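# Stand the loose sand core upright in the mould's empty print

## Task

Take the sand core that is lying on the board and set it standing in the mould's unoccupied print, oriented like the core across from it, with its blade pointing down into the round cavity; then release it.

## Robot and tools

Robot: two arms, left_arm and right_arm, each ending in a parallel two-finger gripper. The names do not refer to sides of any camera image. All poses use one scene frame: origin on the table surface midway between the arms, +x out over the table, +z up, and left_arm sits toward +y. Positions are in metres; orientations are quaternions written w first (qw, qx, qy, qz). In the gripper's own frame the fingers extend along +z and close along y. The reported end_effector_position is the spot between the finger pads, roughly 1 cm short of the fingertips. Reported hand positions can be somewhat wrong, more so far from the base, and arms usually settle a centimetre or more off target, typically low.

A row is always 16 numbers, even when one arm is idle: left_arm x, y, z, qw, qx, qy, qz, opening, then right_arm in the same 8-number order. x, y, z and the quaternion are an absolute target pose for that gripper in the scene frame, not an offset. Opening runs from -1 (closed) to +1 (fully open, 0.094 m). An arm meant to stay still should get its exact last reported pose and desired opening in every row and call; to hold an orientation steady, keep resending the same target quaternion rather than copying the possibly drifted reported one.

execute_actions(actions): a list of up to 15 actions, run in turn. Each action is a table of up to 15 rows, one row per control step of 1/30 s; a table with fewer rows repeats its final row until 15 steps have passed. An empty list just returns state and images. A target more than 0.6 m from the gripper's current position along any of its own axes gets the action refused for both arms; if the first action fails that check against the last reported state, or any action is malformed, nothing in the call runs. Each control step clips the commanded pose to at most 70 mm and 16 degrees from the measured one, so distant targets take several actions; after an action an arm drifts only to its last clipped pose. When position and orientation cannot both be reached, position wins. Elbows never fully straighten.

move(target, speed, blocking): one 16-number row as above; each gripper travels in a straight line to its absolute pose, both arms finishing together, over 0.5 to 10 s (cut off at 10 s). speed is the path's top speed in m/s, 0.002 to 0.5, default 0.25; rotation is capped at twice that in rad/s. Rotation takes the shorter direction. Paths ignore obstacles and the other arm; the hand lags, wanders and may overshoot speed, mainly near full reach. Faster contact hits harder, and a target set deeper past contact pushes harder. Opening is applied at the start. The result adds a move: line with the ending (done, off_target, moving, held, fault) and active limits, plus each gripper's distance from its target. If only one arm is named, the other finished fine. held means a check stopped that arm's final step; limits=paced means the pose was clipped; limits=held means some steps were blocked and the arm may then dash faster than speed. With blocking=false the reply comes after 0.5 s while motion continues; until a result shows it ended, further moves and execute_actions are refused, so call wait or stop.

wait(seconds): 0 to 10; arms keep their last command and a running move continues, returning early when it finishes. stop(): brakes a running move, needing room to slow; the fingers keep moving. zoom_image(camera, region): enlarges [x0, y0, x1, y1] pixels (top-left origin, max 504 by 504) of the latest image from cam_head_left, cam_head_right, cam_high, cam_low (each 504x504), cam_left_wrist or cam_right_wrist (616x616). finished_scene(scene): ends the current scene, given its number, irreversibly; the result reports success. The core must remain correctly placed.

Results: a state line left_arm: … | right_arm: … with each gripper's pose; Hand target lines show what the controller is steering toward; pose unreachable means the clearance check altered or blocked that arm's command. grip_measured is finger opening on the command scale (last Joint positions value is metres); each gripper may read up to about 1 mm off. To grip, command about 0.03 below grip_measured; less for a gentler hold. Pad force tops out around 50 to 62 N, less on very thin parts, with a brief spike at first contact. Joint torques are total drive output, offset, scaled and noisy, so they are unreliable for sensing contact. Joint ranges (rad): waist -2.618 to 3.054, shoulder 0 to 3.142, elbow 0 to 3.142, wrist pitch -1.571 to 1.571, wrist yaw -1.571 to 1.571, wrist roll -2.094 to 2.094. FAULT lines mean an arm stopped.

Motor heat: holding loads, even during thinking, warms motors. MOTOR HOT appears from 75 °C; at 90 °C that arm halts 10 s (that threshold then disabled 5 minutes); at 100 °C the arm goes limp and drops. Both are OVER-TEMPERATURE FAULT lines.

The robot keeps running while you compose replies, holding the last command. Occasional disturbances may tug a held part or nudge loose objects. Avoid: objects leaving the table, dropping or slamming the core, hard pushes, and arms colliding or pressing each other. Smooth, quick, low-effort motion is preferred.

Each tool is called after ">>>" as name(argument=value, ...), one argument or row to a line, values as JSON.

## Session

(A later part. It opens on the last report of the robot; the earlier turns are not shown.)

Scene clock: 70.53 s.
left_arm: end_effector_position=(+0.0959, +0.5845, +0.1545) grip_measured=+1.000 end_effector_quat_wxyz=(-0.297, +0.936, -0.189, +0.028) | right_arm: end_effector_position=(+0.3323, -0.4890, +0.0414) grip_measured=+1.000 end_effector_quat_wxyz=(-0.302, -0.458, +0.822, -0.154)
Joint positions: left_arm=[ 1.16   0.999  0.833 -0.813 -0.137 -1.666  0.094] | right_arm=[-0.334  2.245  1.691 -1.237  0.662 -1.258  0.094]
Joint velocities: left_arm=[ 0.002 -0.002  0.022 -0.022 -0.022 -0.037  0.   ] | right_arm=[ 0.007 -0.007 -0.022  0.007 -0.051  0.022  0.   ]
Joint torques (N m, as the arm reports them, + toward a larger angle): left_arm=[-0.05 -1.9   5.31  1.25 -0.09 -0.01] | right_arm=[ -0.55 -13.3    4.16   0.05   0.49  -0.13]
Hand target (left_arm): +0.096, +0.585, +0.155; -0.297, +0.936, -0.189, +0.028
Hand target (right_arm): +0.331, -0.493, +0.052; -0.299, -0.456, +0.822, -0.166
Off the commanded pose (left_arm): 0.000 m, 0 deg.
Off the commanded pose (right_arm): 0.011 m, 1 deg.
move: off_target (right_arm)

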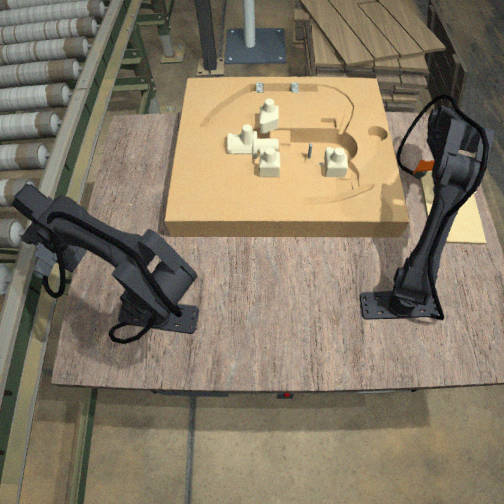

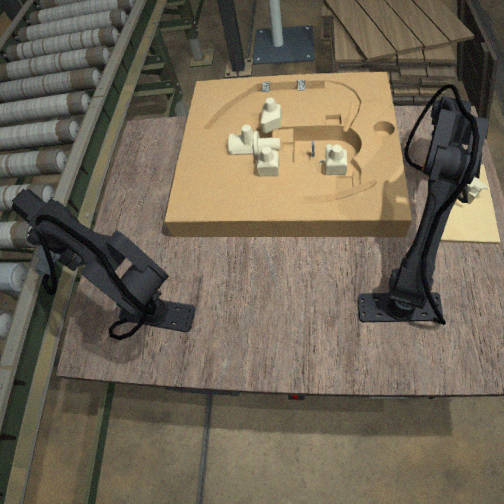

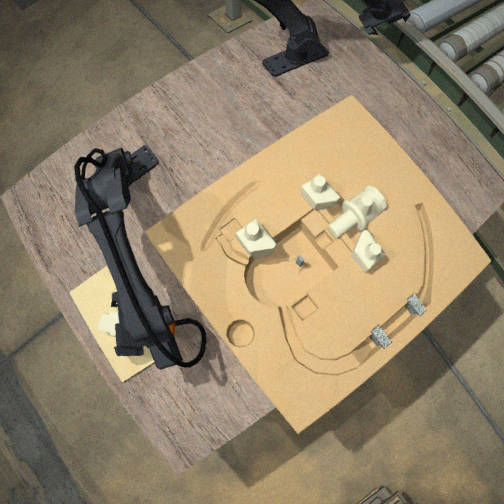

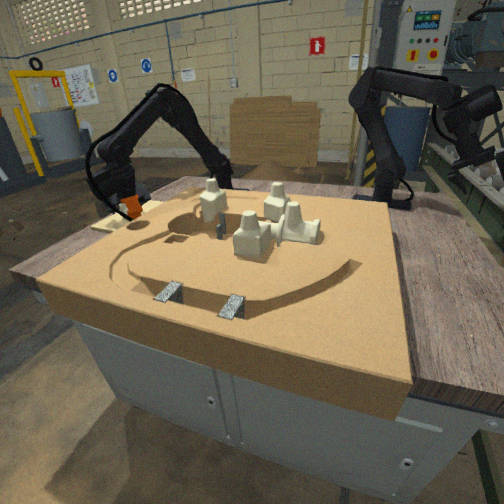

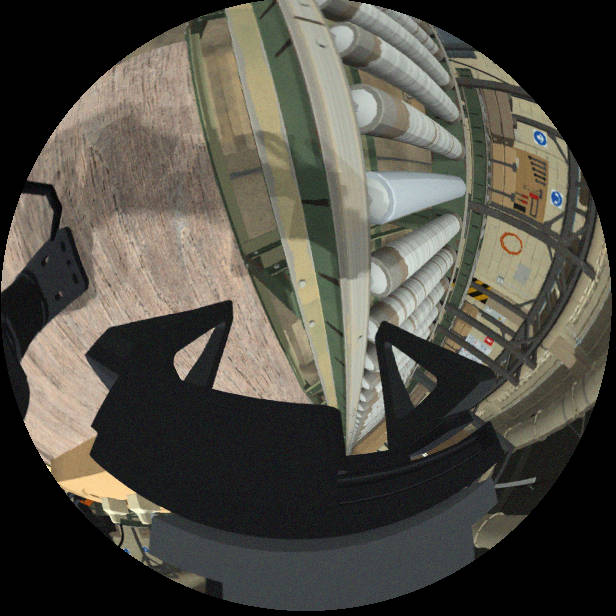

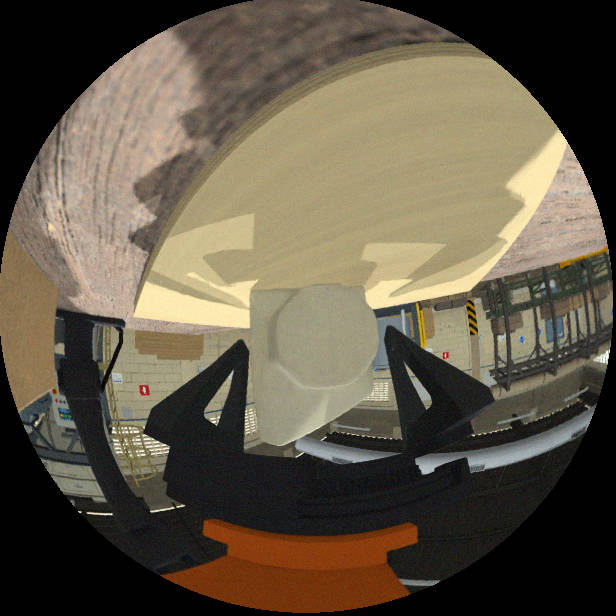

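>>> execute_actions(
  actions=[
    [[0.0959,0.5845,0.1545,-0.297,0.936,-0.189,0.028,1,0.331,-0.493,0.052,-0.299,-0.456,0.822,-0.166,0.4]],
    [[0.0959,0.5845,0.1545,-0.297,0.936,-0.189,0.028,1,0.331,-0.493,0.052,-0.299,-0.456,0.822,-0.166,0.2]],
    [[0.0959,0.5845,0.1545,-0.297,0.936,-0.189,0.028,1,0.331,-0.493,0.052,-0.299,-0.456,0.822,-0.166,0.15]],
  ],
)

Scene clock: 76.43 s.
left_arm: end_effector_position=(+0.0959, +0.5845, +0.1545) grip_measured=+1.000 end_effector_quat_wxyz=(-0.297, +0.936, -0.189, +0.028) | right_arm: end_effector_position=(+0.3319, -0.4891, +0.0416) grip_measured=+0.226 end_effector_quat_wxyz=(-0.303, -0.459, +0.821, -0.154)
Joint positions: left_arm=[ 1.16   0.999  0.833 -0.813 -0.137 -1.666  0.094] | right_arm=[-0.334  2.245  1.691 -1.238  0.663 -1.26   0.058]
Joint velocities: left_arm=[-0.002  0.002 -0.007 -0.037  0.007 -0.007  0.   ] | right_arm=[-0.007 -0.002  0.017 -0.081 -0.022 -0.022  0.001]
Joint torques (N m, as the arm reports them, + toward a larger angle): left_arm=[ 0.01 -2.08  5.25  1.29 -0.08 -0.04] | right_arm=[ -0.55 -13.22   4.18   0.07   0.48  -0.12]
Hand target (left_arm): +0.096, +0.585, +0.154; -0.297, +0.936, -0.189, +0.028
Hand target (right_arm): +0.331, -0.493, +0.052; -0.299, -0.456, +0.822, -0.166
Off the commanded pose (left_arm): 0.000 m, 0 deg.
Off the commanded pose (right_arm): 0.011 m, 1 deg.

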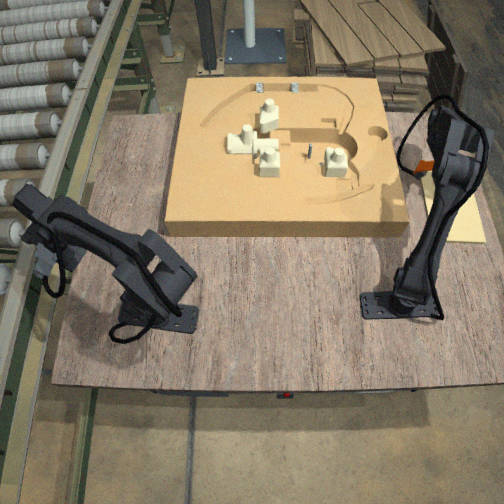

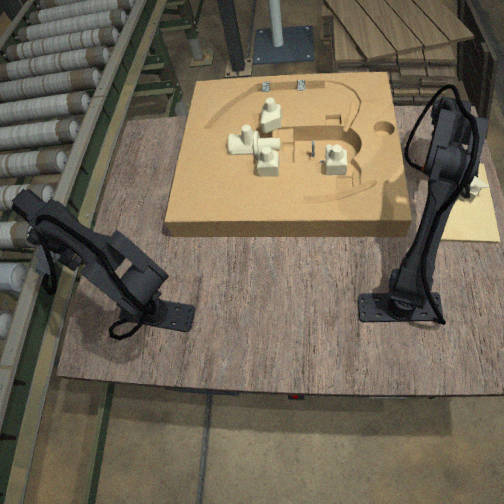

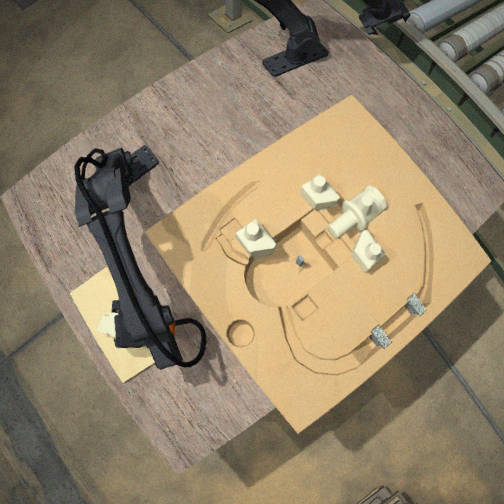

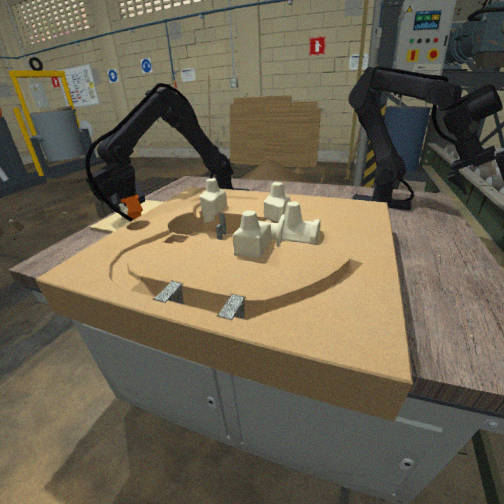

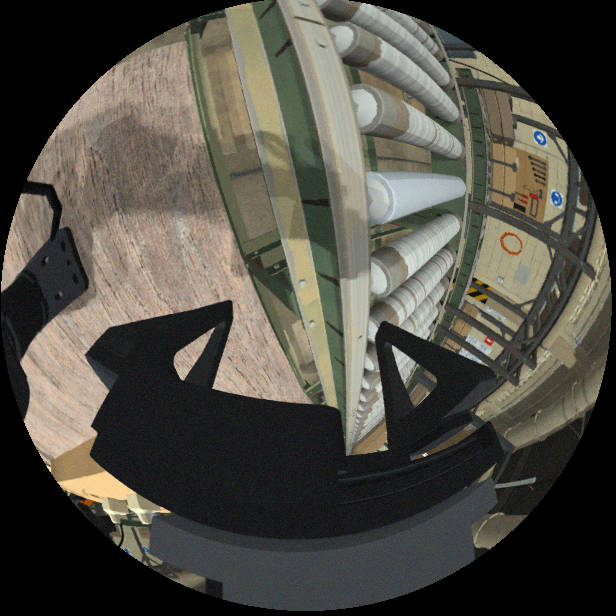

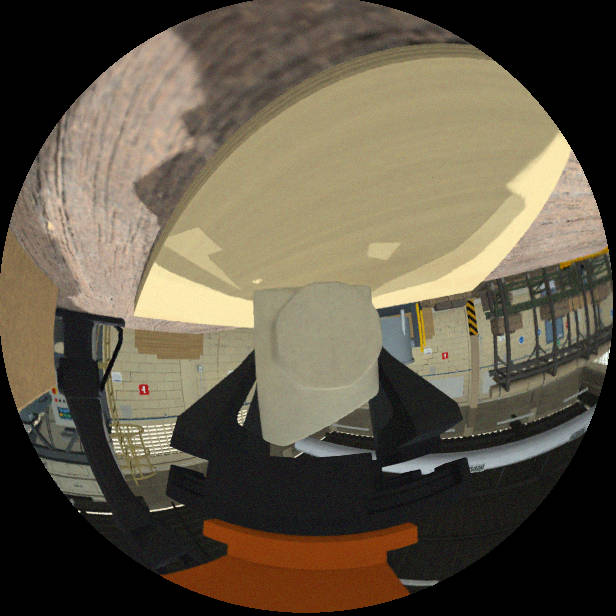

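>>> move(
  target=[0.0959,0.5845,0.1545,-0.297,0.936,-0.189,0.028,1,0.331,-0.49,0.11,-0.299,-0.456,0.822,-0.166,0.185],
  speed=0.1,
)

>>> move(
  target=[0.0959,0.5845,0.1545,-0.297,0.936,-0.189,0.028,1,0.38,-0.45,0.27,0.423,0,0.906,0,0.185],
  speed=0.2,
)

>>> move(
  target=[0.0959,0.5845,0.1545,-0.297,0.936,-0.189,0.028,1,0.5,-0.17,0.25,0.423,0,0.906,0,0.185],
  speed=0.15,
)

Scene clock: 82.13 s.
left_arm: end_effector_position=(+0.0959, +0.5845, +0.1545) grip_measured=+1.000 end_effector_quat_wxyz=(-0.297, +0.936, -0.189, +0.028) | right_arm: end_effector_position=(+0.3276, -0.4847, +0.0831) grip_measured=+0.226 end_effector_quat_wxyz=(-0.304, -0.462, +0.822, -0.139)
Joint positions: left_arm=[ 1.16   0.999  0.833 -0.813 -0.137 -1.666  0.094] | right_arm=[-0.334  2.202  1.793 -1.407  0.643 -1.26   0.058]
Joint velocities: left_arm=[-0.002  0.012  0.002  0.051 -0.051  0.007  0.   ] | right_arm=[ 0.002  0.002  0.007 -0.007  0.022 -0.022  0.   ]
Joint torques (N m, as the arm reports them, + toward a larger angle): left_arm=[-0.02 -2.    5.13  1.25 -0.1  -0.01] | right_arm=[  0.01 -13.65   7.66  -0.39   0.69  -0.03]
Hand target (left_arm): +0.096, +0.585, +0.155; -0.297, +0.936, -0.189, +0.028
Hand target (right_arm): +0.331, -0.490, +0.109; -0.299, -0.456, +0.822, -0.166
Off the commanded pose (left_arm): 0.000 m, 0 deg.
Off the commanded pose (right_arm): 0.028 m, 3 deg.
move: off_target (right_arm)

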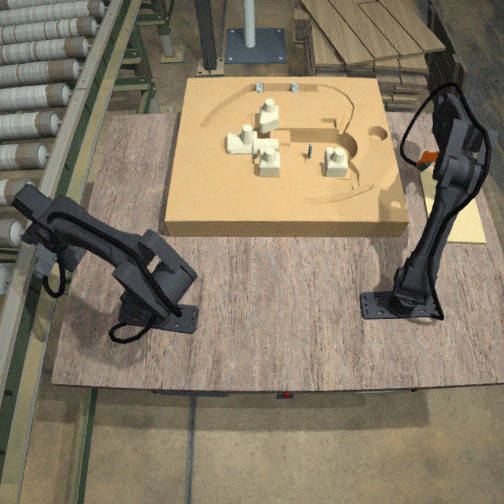

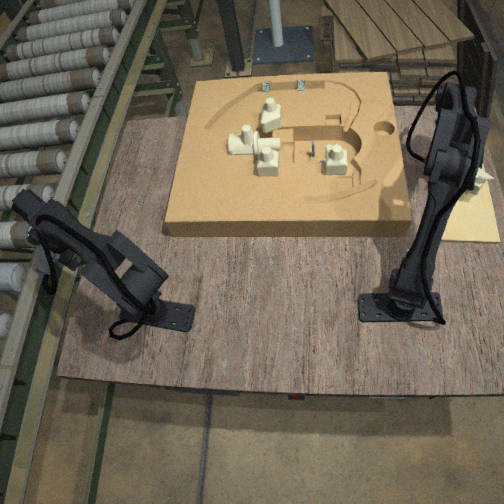

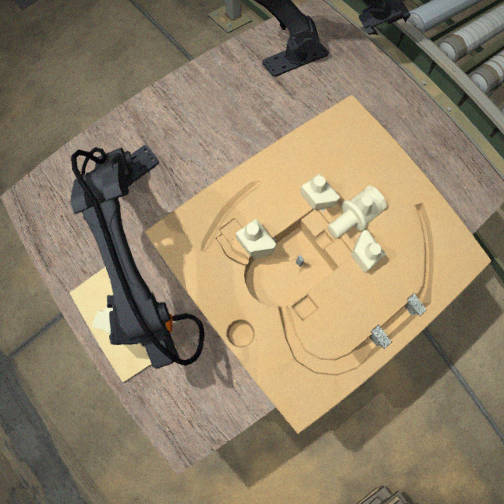

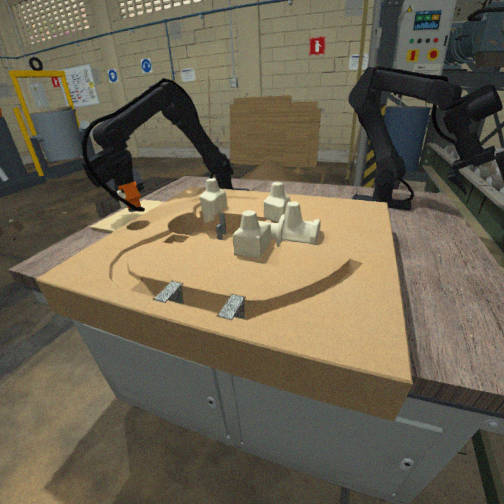

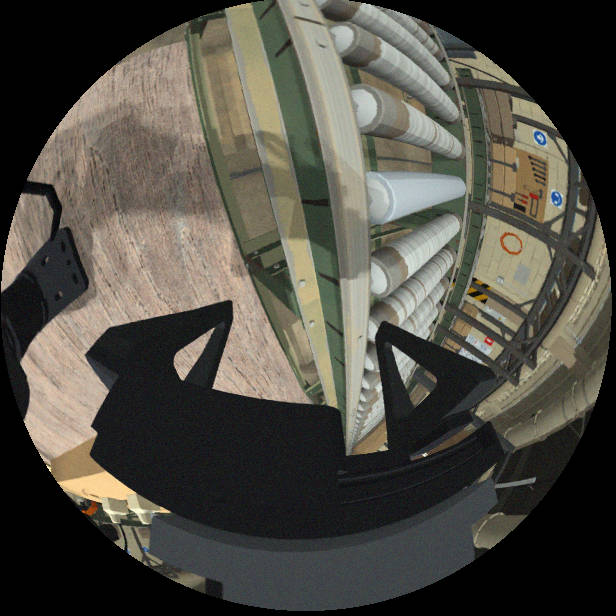

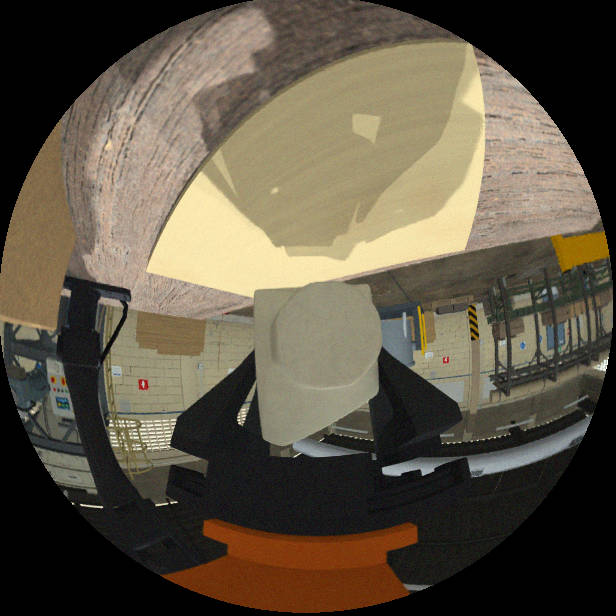

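Scene clock: 87.23 s.
left_arm: end_effector_position=(+0.0959, +0.5845, +0.1545) grip_measured=+1.000 end_effector_quat_wxyz=(-0.297, +0.936, -0.189, +0.028) | right_arm: end_effector_position=(+0.3747, -0.4505, +0.2394) grip_measured=+0.224 end_effector_quat_wxyz=(+0.374, +0.003, +0.927, +0.013)
Joint positions: left_arm=[ 1.16   0.999  0.833 -0.813 -0.137 -1.666  0.094] | right_arm=[-0.672  1.56   1.485 -0.857 -0.455 -0.495  0.057]
Joint velocities: left_arm=[ 0.002  0.002 -0.007 -0.022 -0.007 -0.007  0.   ] | right_arm=[-0.002  0.002 -0.002  0.037 -0.051  0.066 -0.   ]
Joint torques (N m, as the arm reports them, + toward a larger angle): left_arm=[ 0.08 -2.07  5.2   1.3  -0.07 -0.03] | right_arm=[ -0.57 -10.09   6.59   2.07  -0.64   0.06]
Hand target (left_arm): +0.096, +0.585, +0.154; -0.297, +0.936, -0.189, +0.028
Hand target (right_arm): +0.380, -0.450, +0.273; +0.425, -0.010, +0.905, -0.004
Off the commanded pose (left_arm): 0.000 m, 0 deg.
Off the commanded pose (right_arm): 0.031 m, 6 deg.
move: off_target (right_arm)

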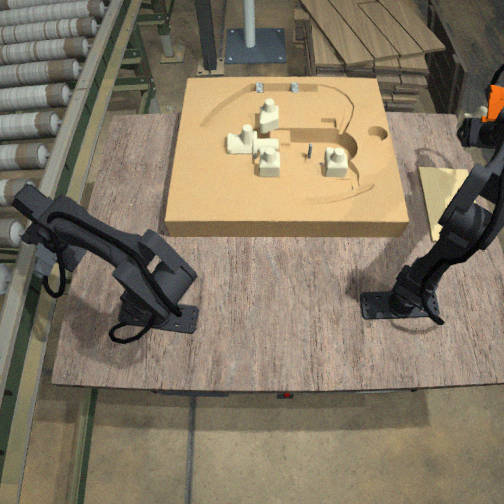

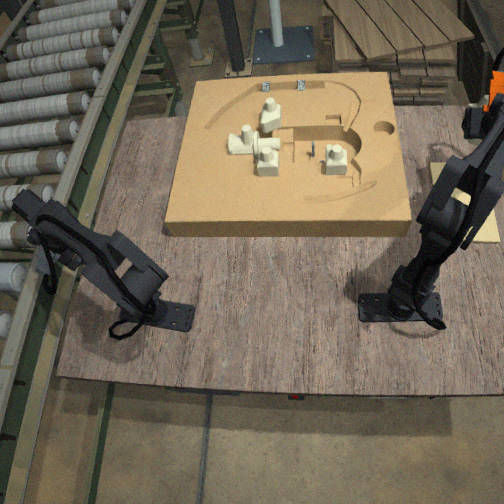

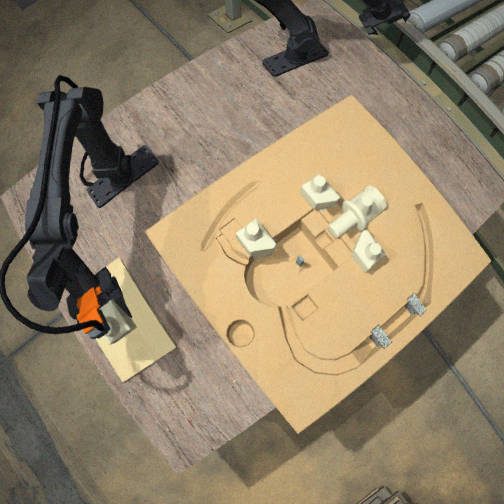

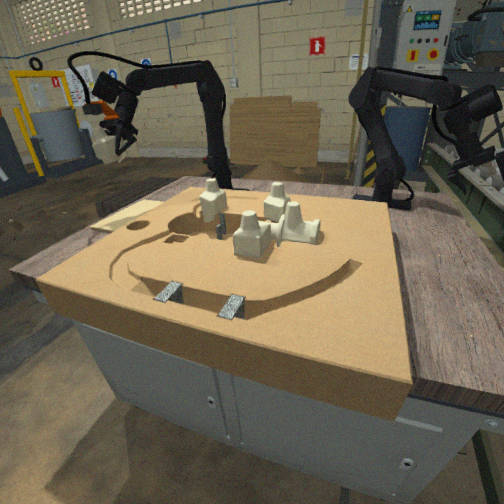

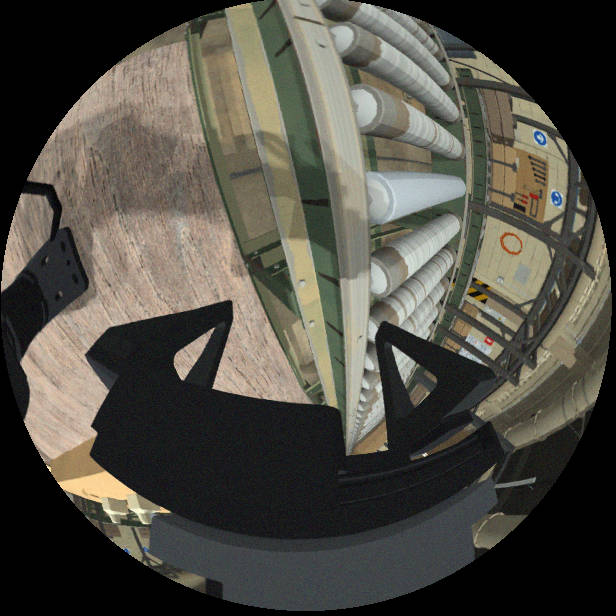

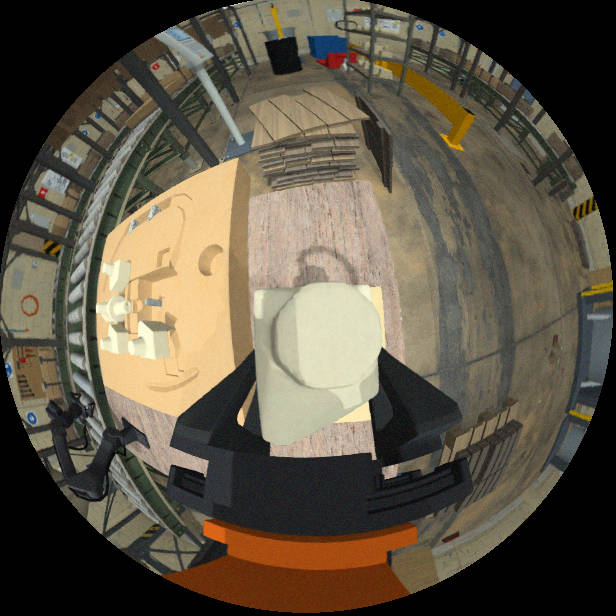

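Scene clock: 89.83 s.
left_arm: end_effector_position=(+0.0959, +0.5845, +0.1545) grip_measured=+1.000 end_effector_quat_wxyz=(-0.297, +0.936, -0.189, +0.028) | right_arm: end_effector_position=(+0.4797, -0.1702, +0.2058) grip_measured=+0.224 end_effector_quat_wxyz=(+0.357, -0.018, +0.934, -0.009)
Joint positions: left_arm=[ 1.16   0.999  0.833 -0.813 -0.137 -1.666  0.094] | right_arm=[ 0.251  1.762  1.577 -0.675  0.18   0.162  0.058]
Joint velocities: left_arm=[-0.012  0.017 -0.007  0.037 -0.022 -0.007  0.   ] | right_arm=[ 0.002 -0.012  0.017 -0.081 -0.066 -0.066 -0.001]
Joint torques (N m, as the arm reports them, + toward a larger angle): left_arm=[ 0.18 -2.07  5.26  1.28 -0.07 -0.02] | right_arm=[-0.09 -9.57 10.25  2.16  0.29  0.06]
Hand target (left_arm): +0.096, +0.585, +0.155; -0.297, +0.936, -0.189, +0.028
Hand target (right_arm): +0.497, -0.170, +0.249; +0.418, -0.001, +0.908, -0.001
Off the commanded pose (left_arm): 0.000 m, 0 deg.
Off the commanded pose (right_arm): 0.049 m, 9 deg.
move: off_target (right_arm)

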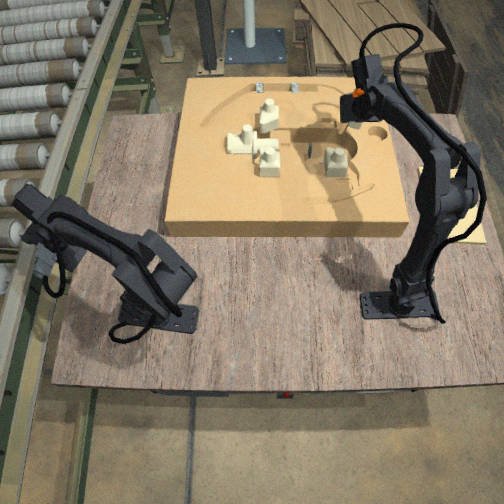

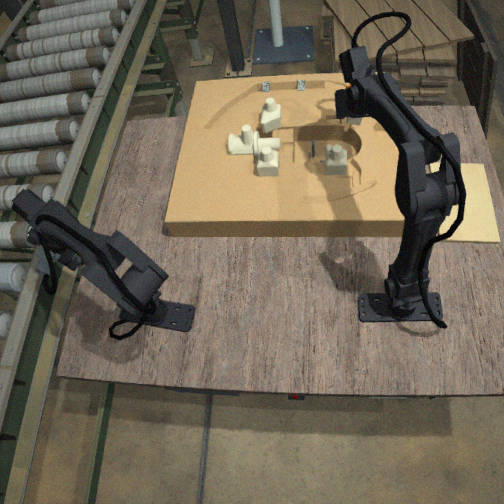

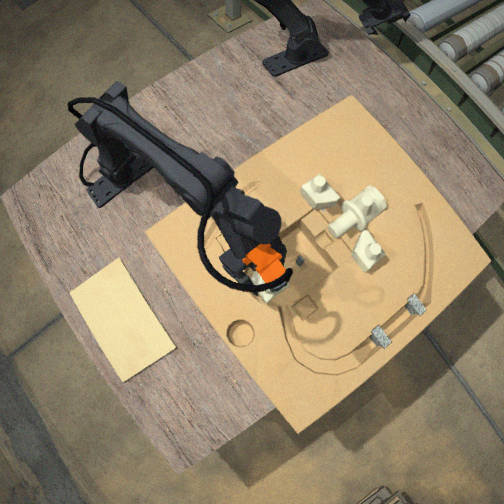

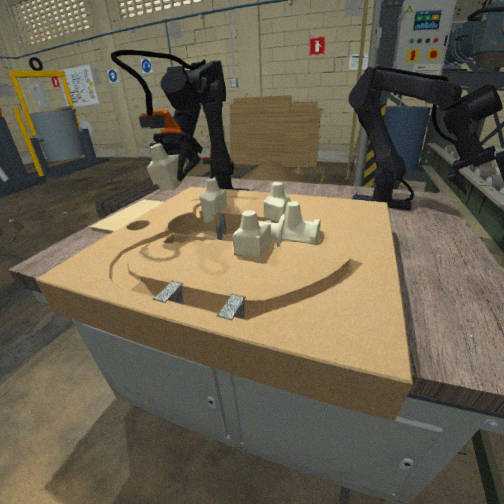

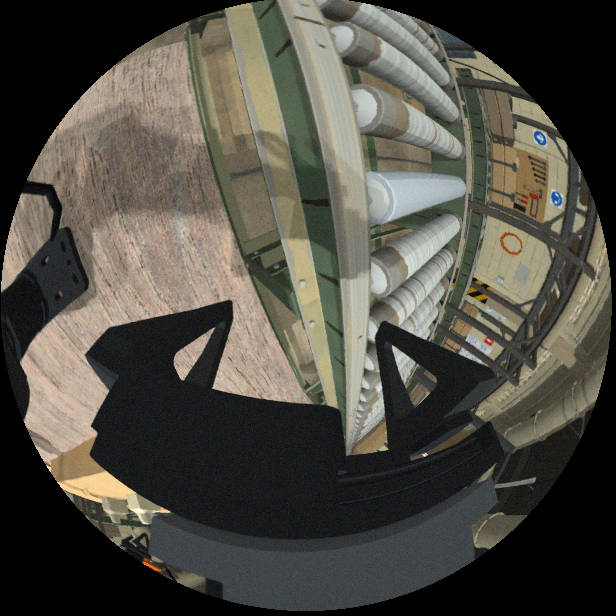

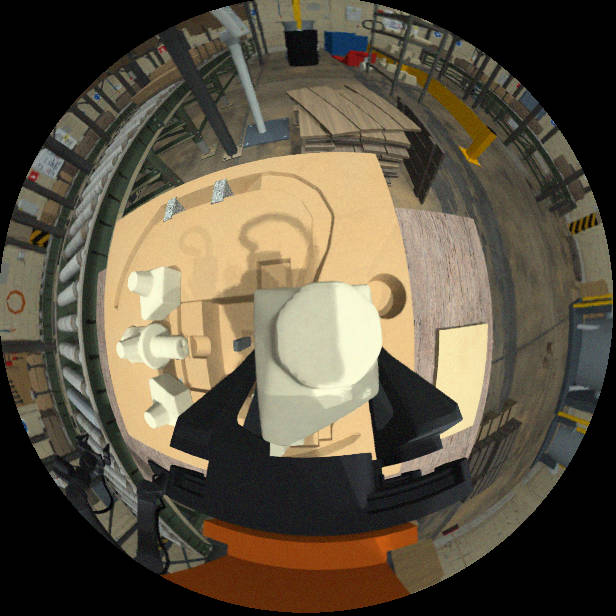

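>>> move(
  target=[0.0959,0.5845,0.1545,-0.297,0.936,-0.189,0.028,1,0.575,-0.125,0.24,0.485,0,0.875,0,0.185],
  speed=0.1,
)

>>> zoom_image(
  camera="cam_low",
  region=[100,100,280,280],
)

>>> zoom_image(
  camera="cam_high",
  region=[220,220,380,380],
)

Scene clock: 95.50 s.
left_arm: end_effector_position=(+0.0959, +0.5845, +0.1545) grip_measured=+1.000 end_effector_quat_wxyz=(-0.297, +0.936, -0.189, +0.028) | right_arm: end_effector_position=(+0.5536, -0.1326, +0.1896) grip_measured=+0.224 end_effector_quat_wxyz=(+0.418, -0.017, +0.908, -0.014)
Joint positions: left_arm=[ 1.16   0.999  0.833 -0.813 -0.137 -1.666  0.094] | right_arm=[ 0.303  2.     1.735 -0.472  0.253  0.17   0.058]
Joint velocities: left_arm=[-0.002 -0.027  0.017 -0.007 -0.007 -0.007  0.   ] | right_arm=[ 0.002 -0.012  0.017 -0.081  0.022 -0.125 -0.   ]
Joint torques (N m, as the arm reports them, + toward a larger angle): left_arm=[ 0.15 -1.98  5.16  1.28 -0.06 -0.02] | right_arm=[  0.55 -11.99  10.2    2.51   0.34   0.03]
Hand target (left_arm): +0.096, +0.585, +0.155; -0.297, +0.936, -0.189, +0.028
Hand target (right_arm): +0.570, -0.127, +0.240; +0.484, -0.001, +0.875, -0.001
Off the commanded pose (left_arm): 0.000 m, 0 deg.
Off the commanded pose (right_arm): 0.055 m, 9 deg.
move: off_target (right_arm)

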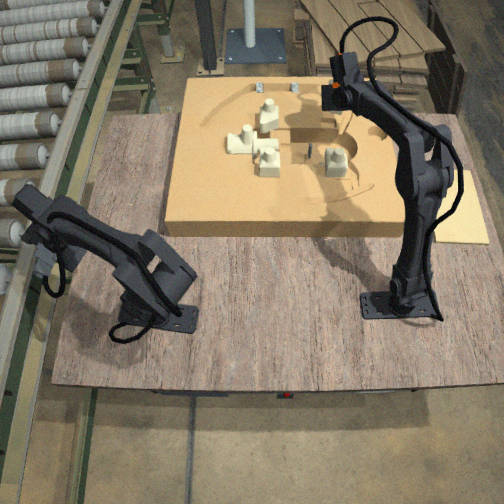

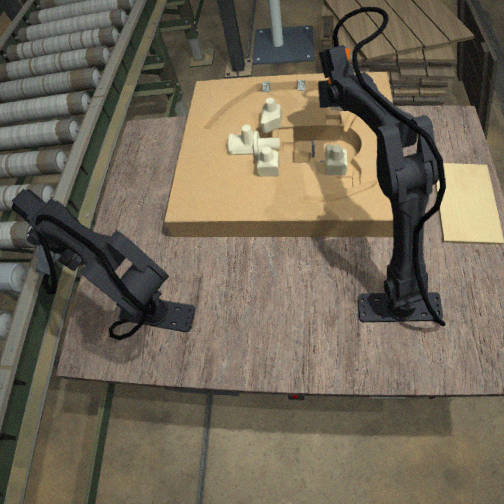

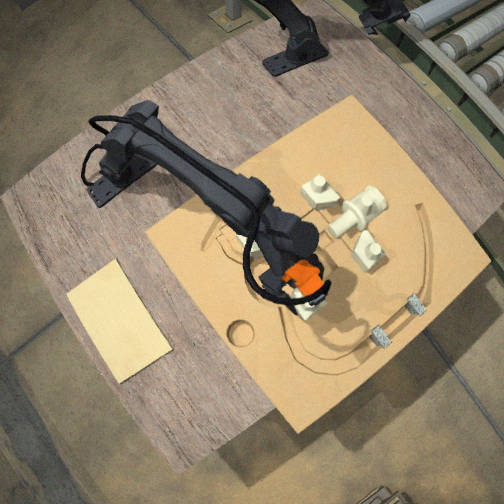

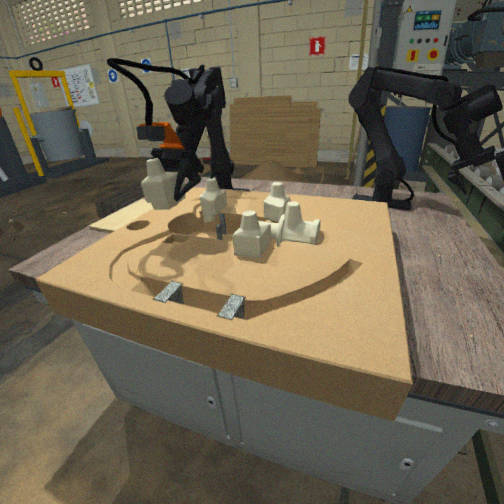

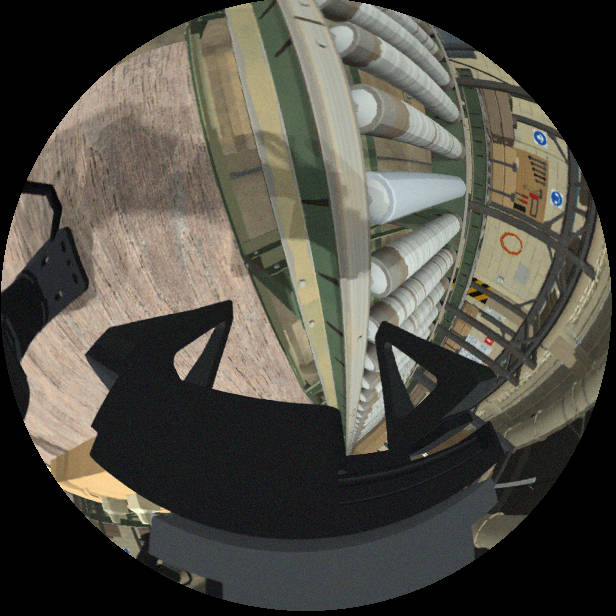

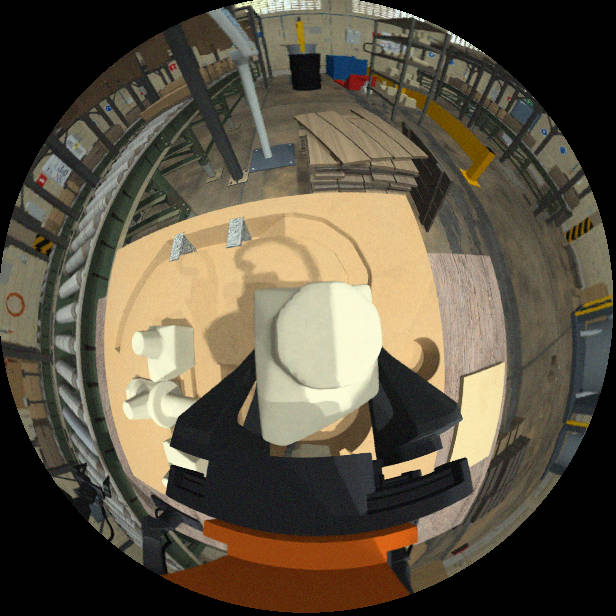

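Region (100, 100, 280, 280) of cam_low's 504x504 image, scaled by 2.800, with more detail than that image has.

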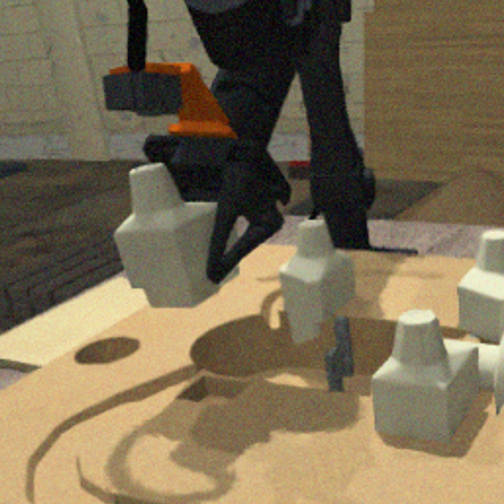

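Region (220, 220, 380, 380) of cam_high's 504x504 image, scaled by 3.150, with more detail than that image has.

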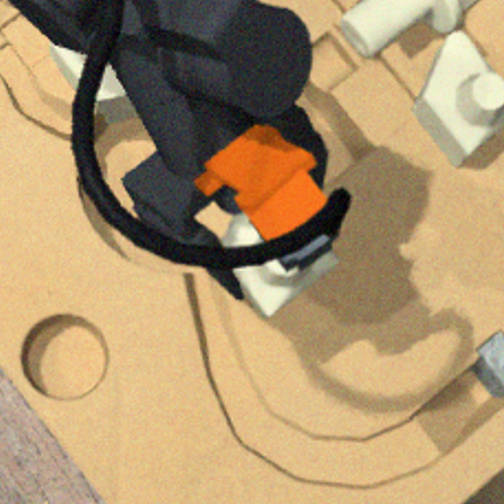

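>>> move(
  target=[0.0959,0.5845,0.1545,-0.297,0.936,-0.189,0.028,1,0.575,-0.122,0.205,0.485,0,0.875,0,0.185],
  speed=0.05,
)

>>> zoom_image(
  camera="cam_low",
  region=[120,140,260,280],
)

>>> zoom_image(
  camera="cam_high",
  region=[240,240,360,360],
)

>>> zoom_image(
  camera="cam_head_left",
  region=[250,60,390,200],
)

Scene clock: 101.60 s.
left_arm: end_effector_position=(+0.0959, +0.5845, +0.1545) grip_measured=+1.000 end_effector_quat_wxyz=(-0.297, +0.936, -0.189, +0.028) | right_arm: end_effector_position=(+0.5624, -0.1270, +0.1741) grip_measured=+0.224 end_effector_quat_wxyz=(+0.436, -0.014, +0.900, -0.010)
Joint positions: left_arm=[ 1.16   0.999  0.833 -0.813 -0.137 -1.666  0.094] | right_arm=[ 0.309  2.02   1.673 -0.348  0.259  0.172  0.058]
Joint velocities: left_arm=[-0.002 -0.012 -0.007 -0.007 -0.051 -0.007  0.   ] | right_arm=[-0.007  0.002 -0.002  0.022  0.022 -0.007  0.   ]
Joint torques (N m, as the arm reports them, + toward a larger angle): left_arm=[-0.03 -2.02  5.32  1.26 -0.05 -0.02] | right_arm=[  0.58 -12.2    7.22   2.57   0.33   0.06]
Hand target (left_arm): +0.096, +0.585, +0.154; -0.297, +0.936, -0.189, +0.028
Hand target (right_arm): +0.573, -0.123, +0.206; +0.484, -0.000, +0.875, -0.000
Off the commanded pose (left_arm): 0.000 m, 0 deg.
Off the commanded pose (right_arm): 0.034 m, 7 deg.
move: off_target (right_arm)

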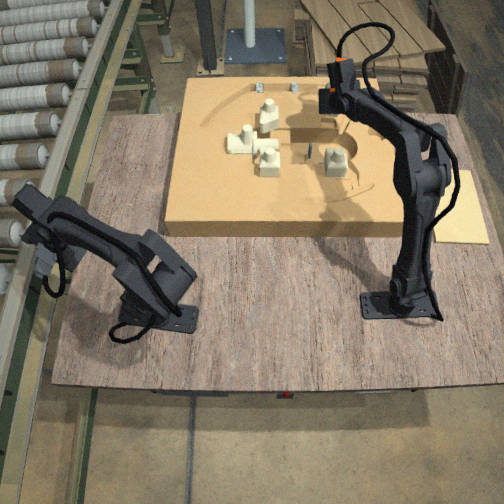

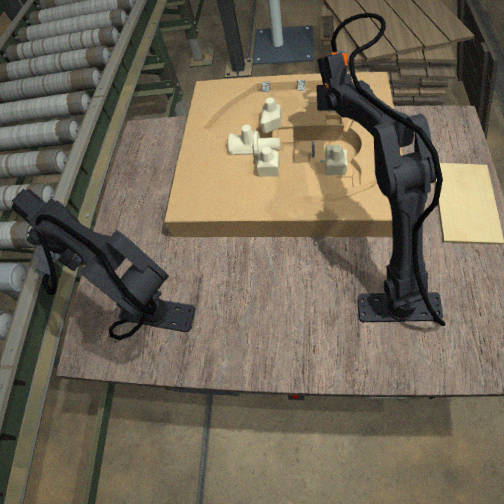

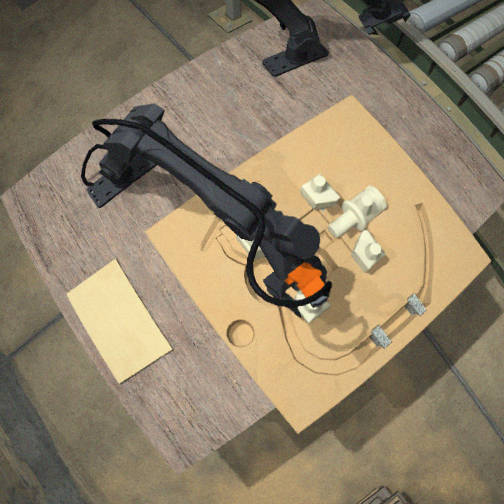

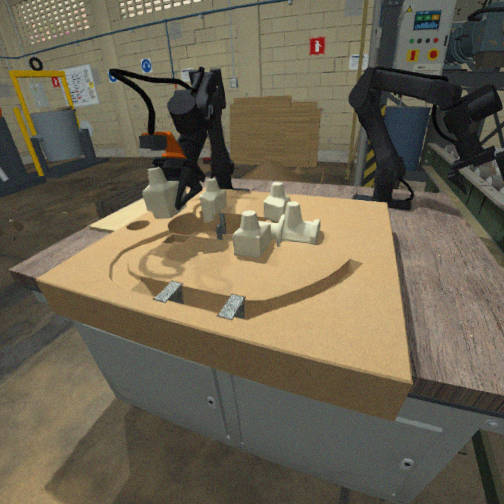

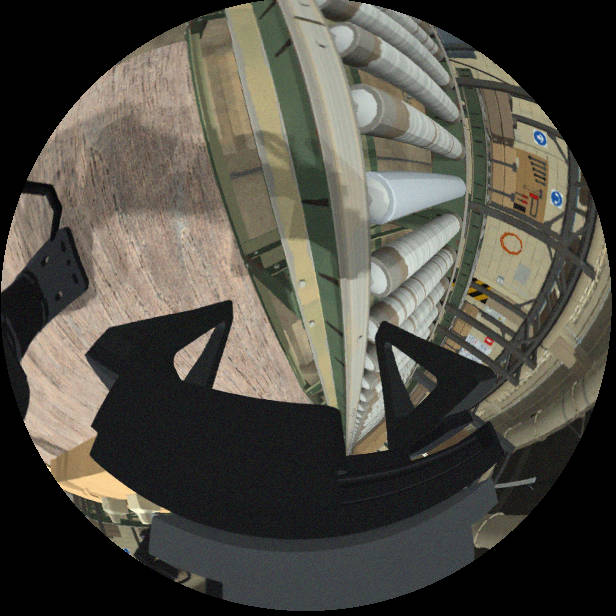

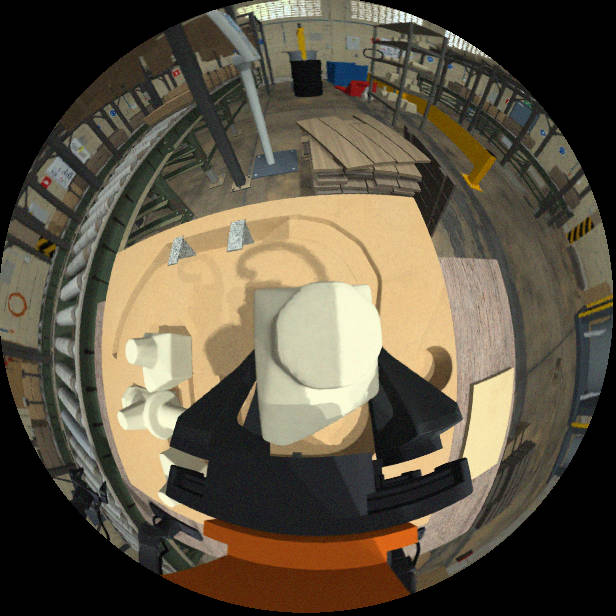

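Region (120, 140, 260, 280) of cam_low's 504x504 image, scaled by 3.600, with more detail than that image has.

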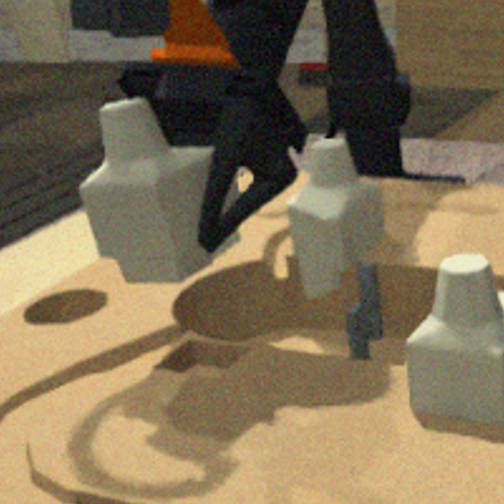

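Region (240, 240, 360, 360) of cam_high's 504x504 image, scaled by 4.200, with more detail than that image has.

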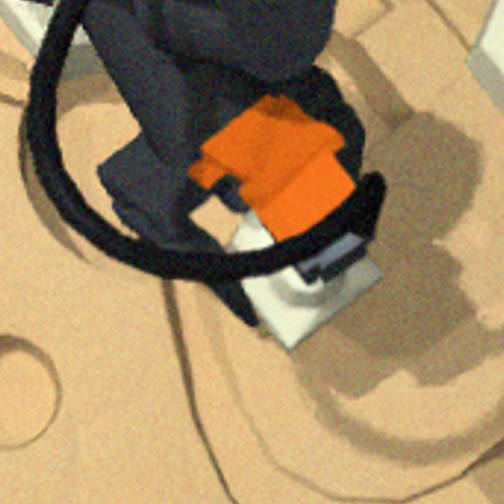

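Region (250, 60, 390, 200) of cam_head_left's 504x504 image, scaled by 3.600, with more detail than that image has.

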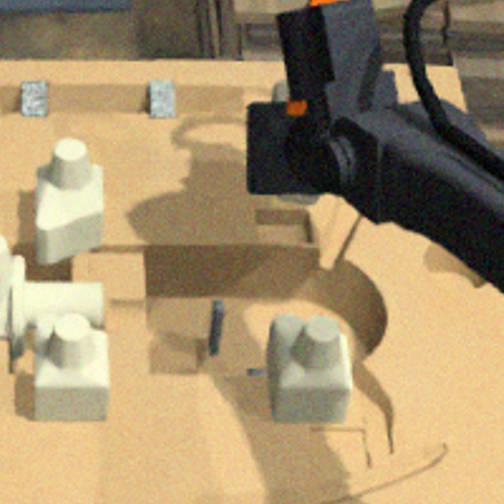

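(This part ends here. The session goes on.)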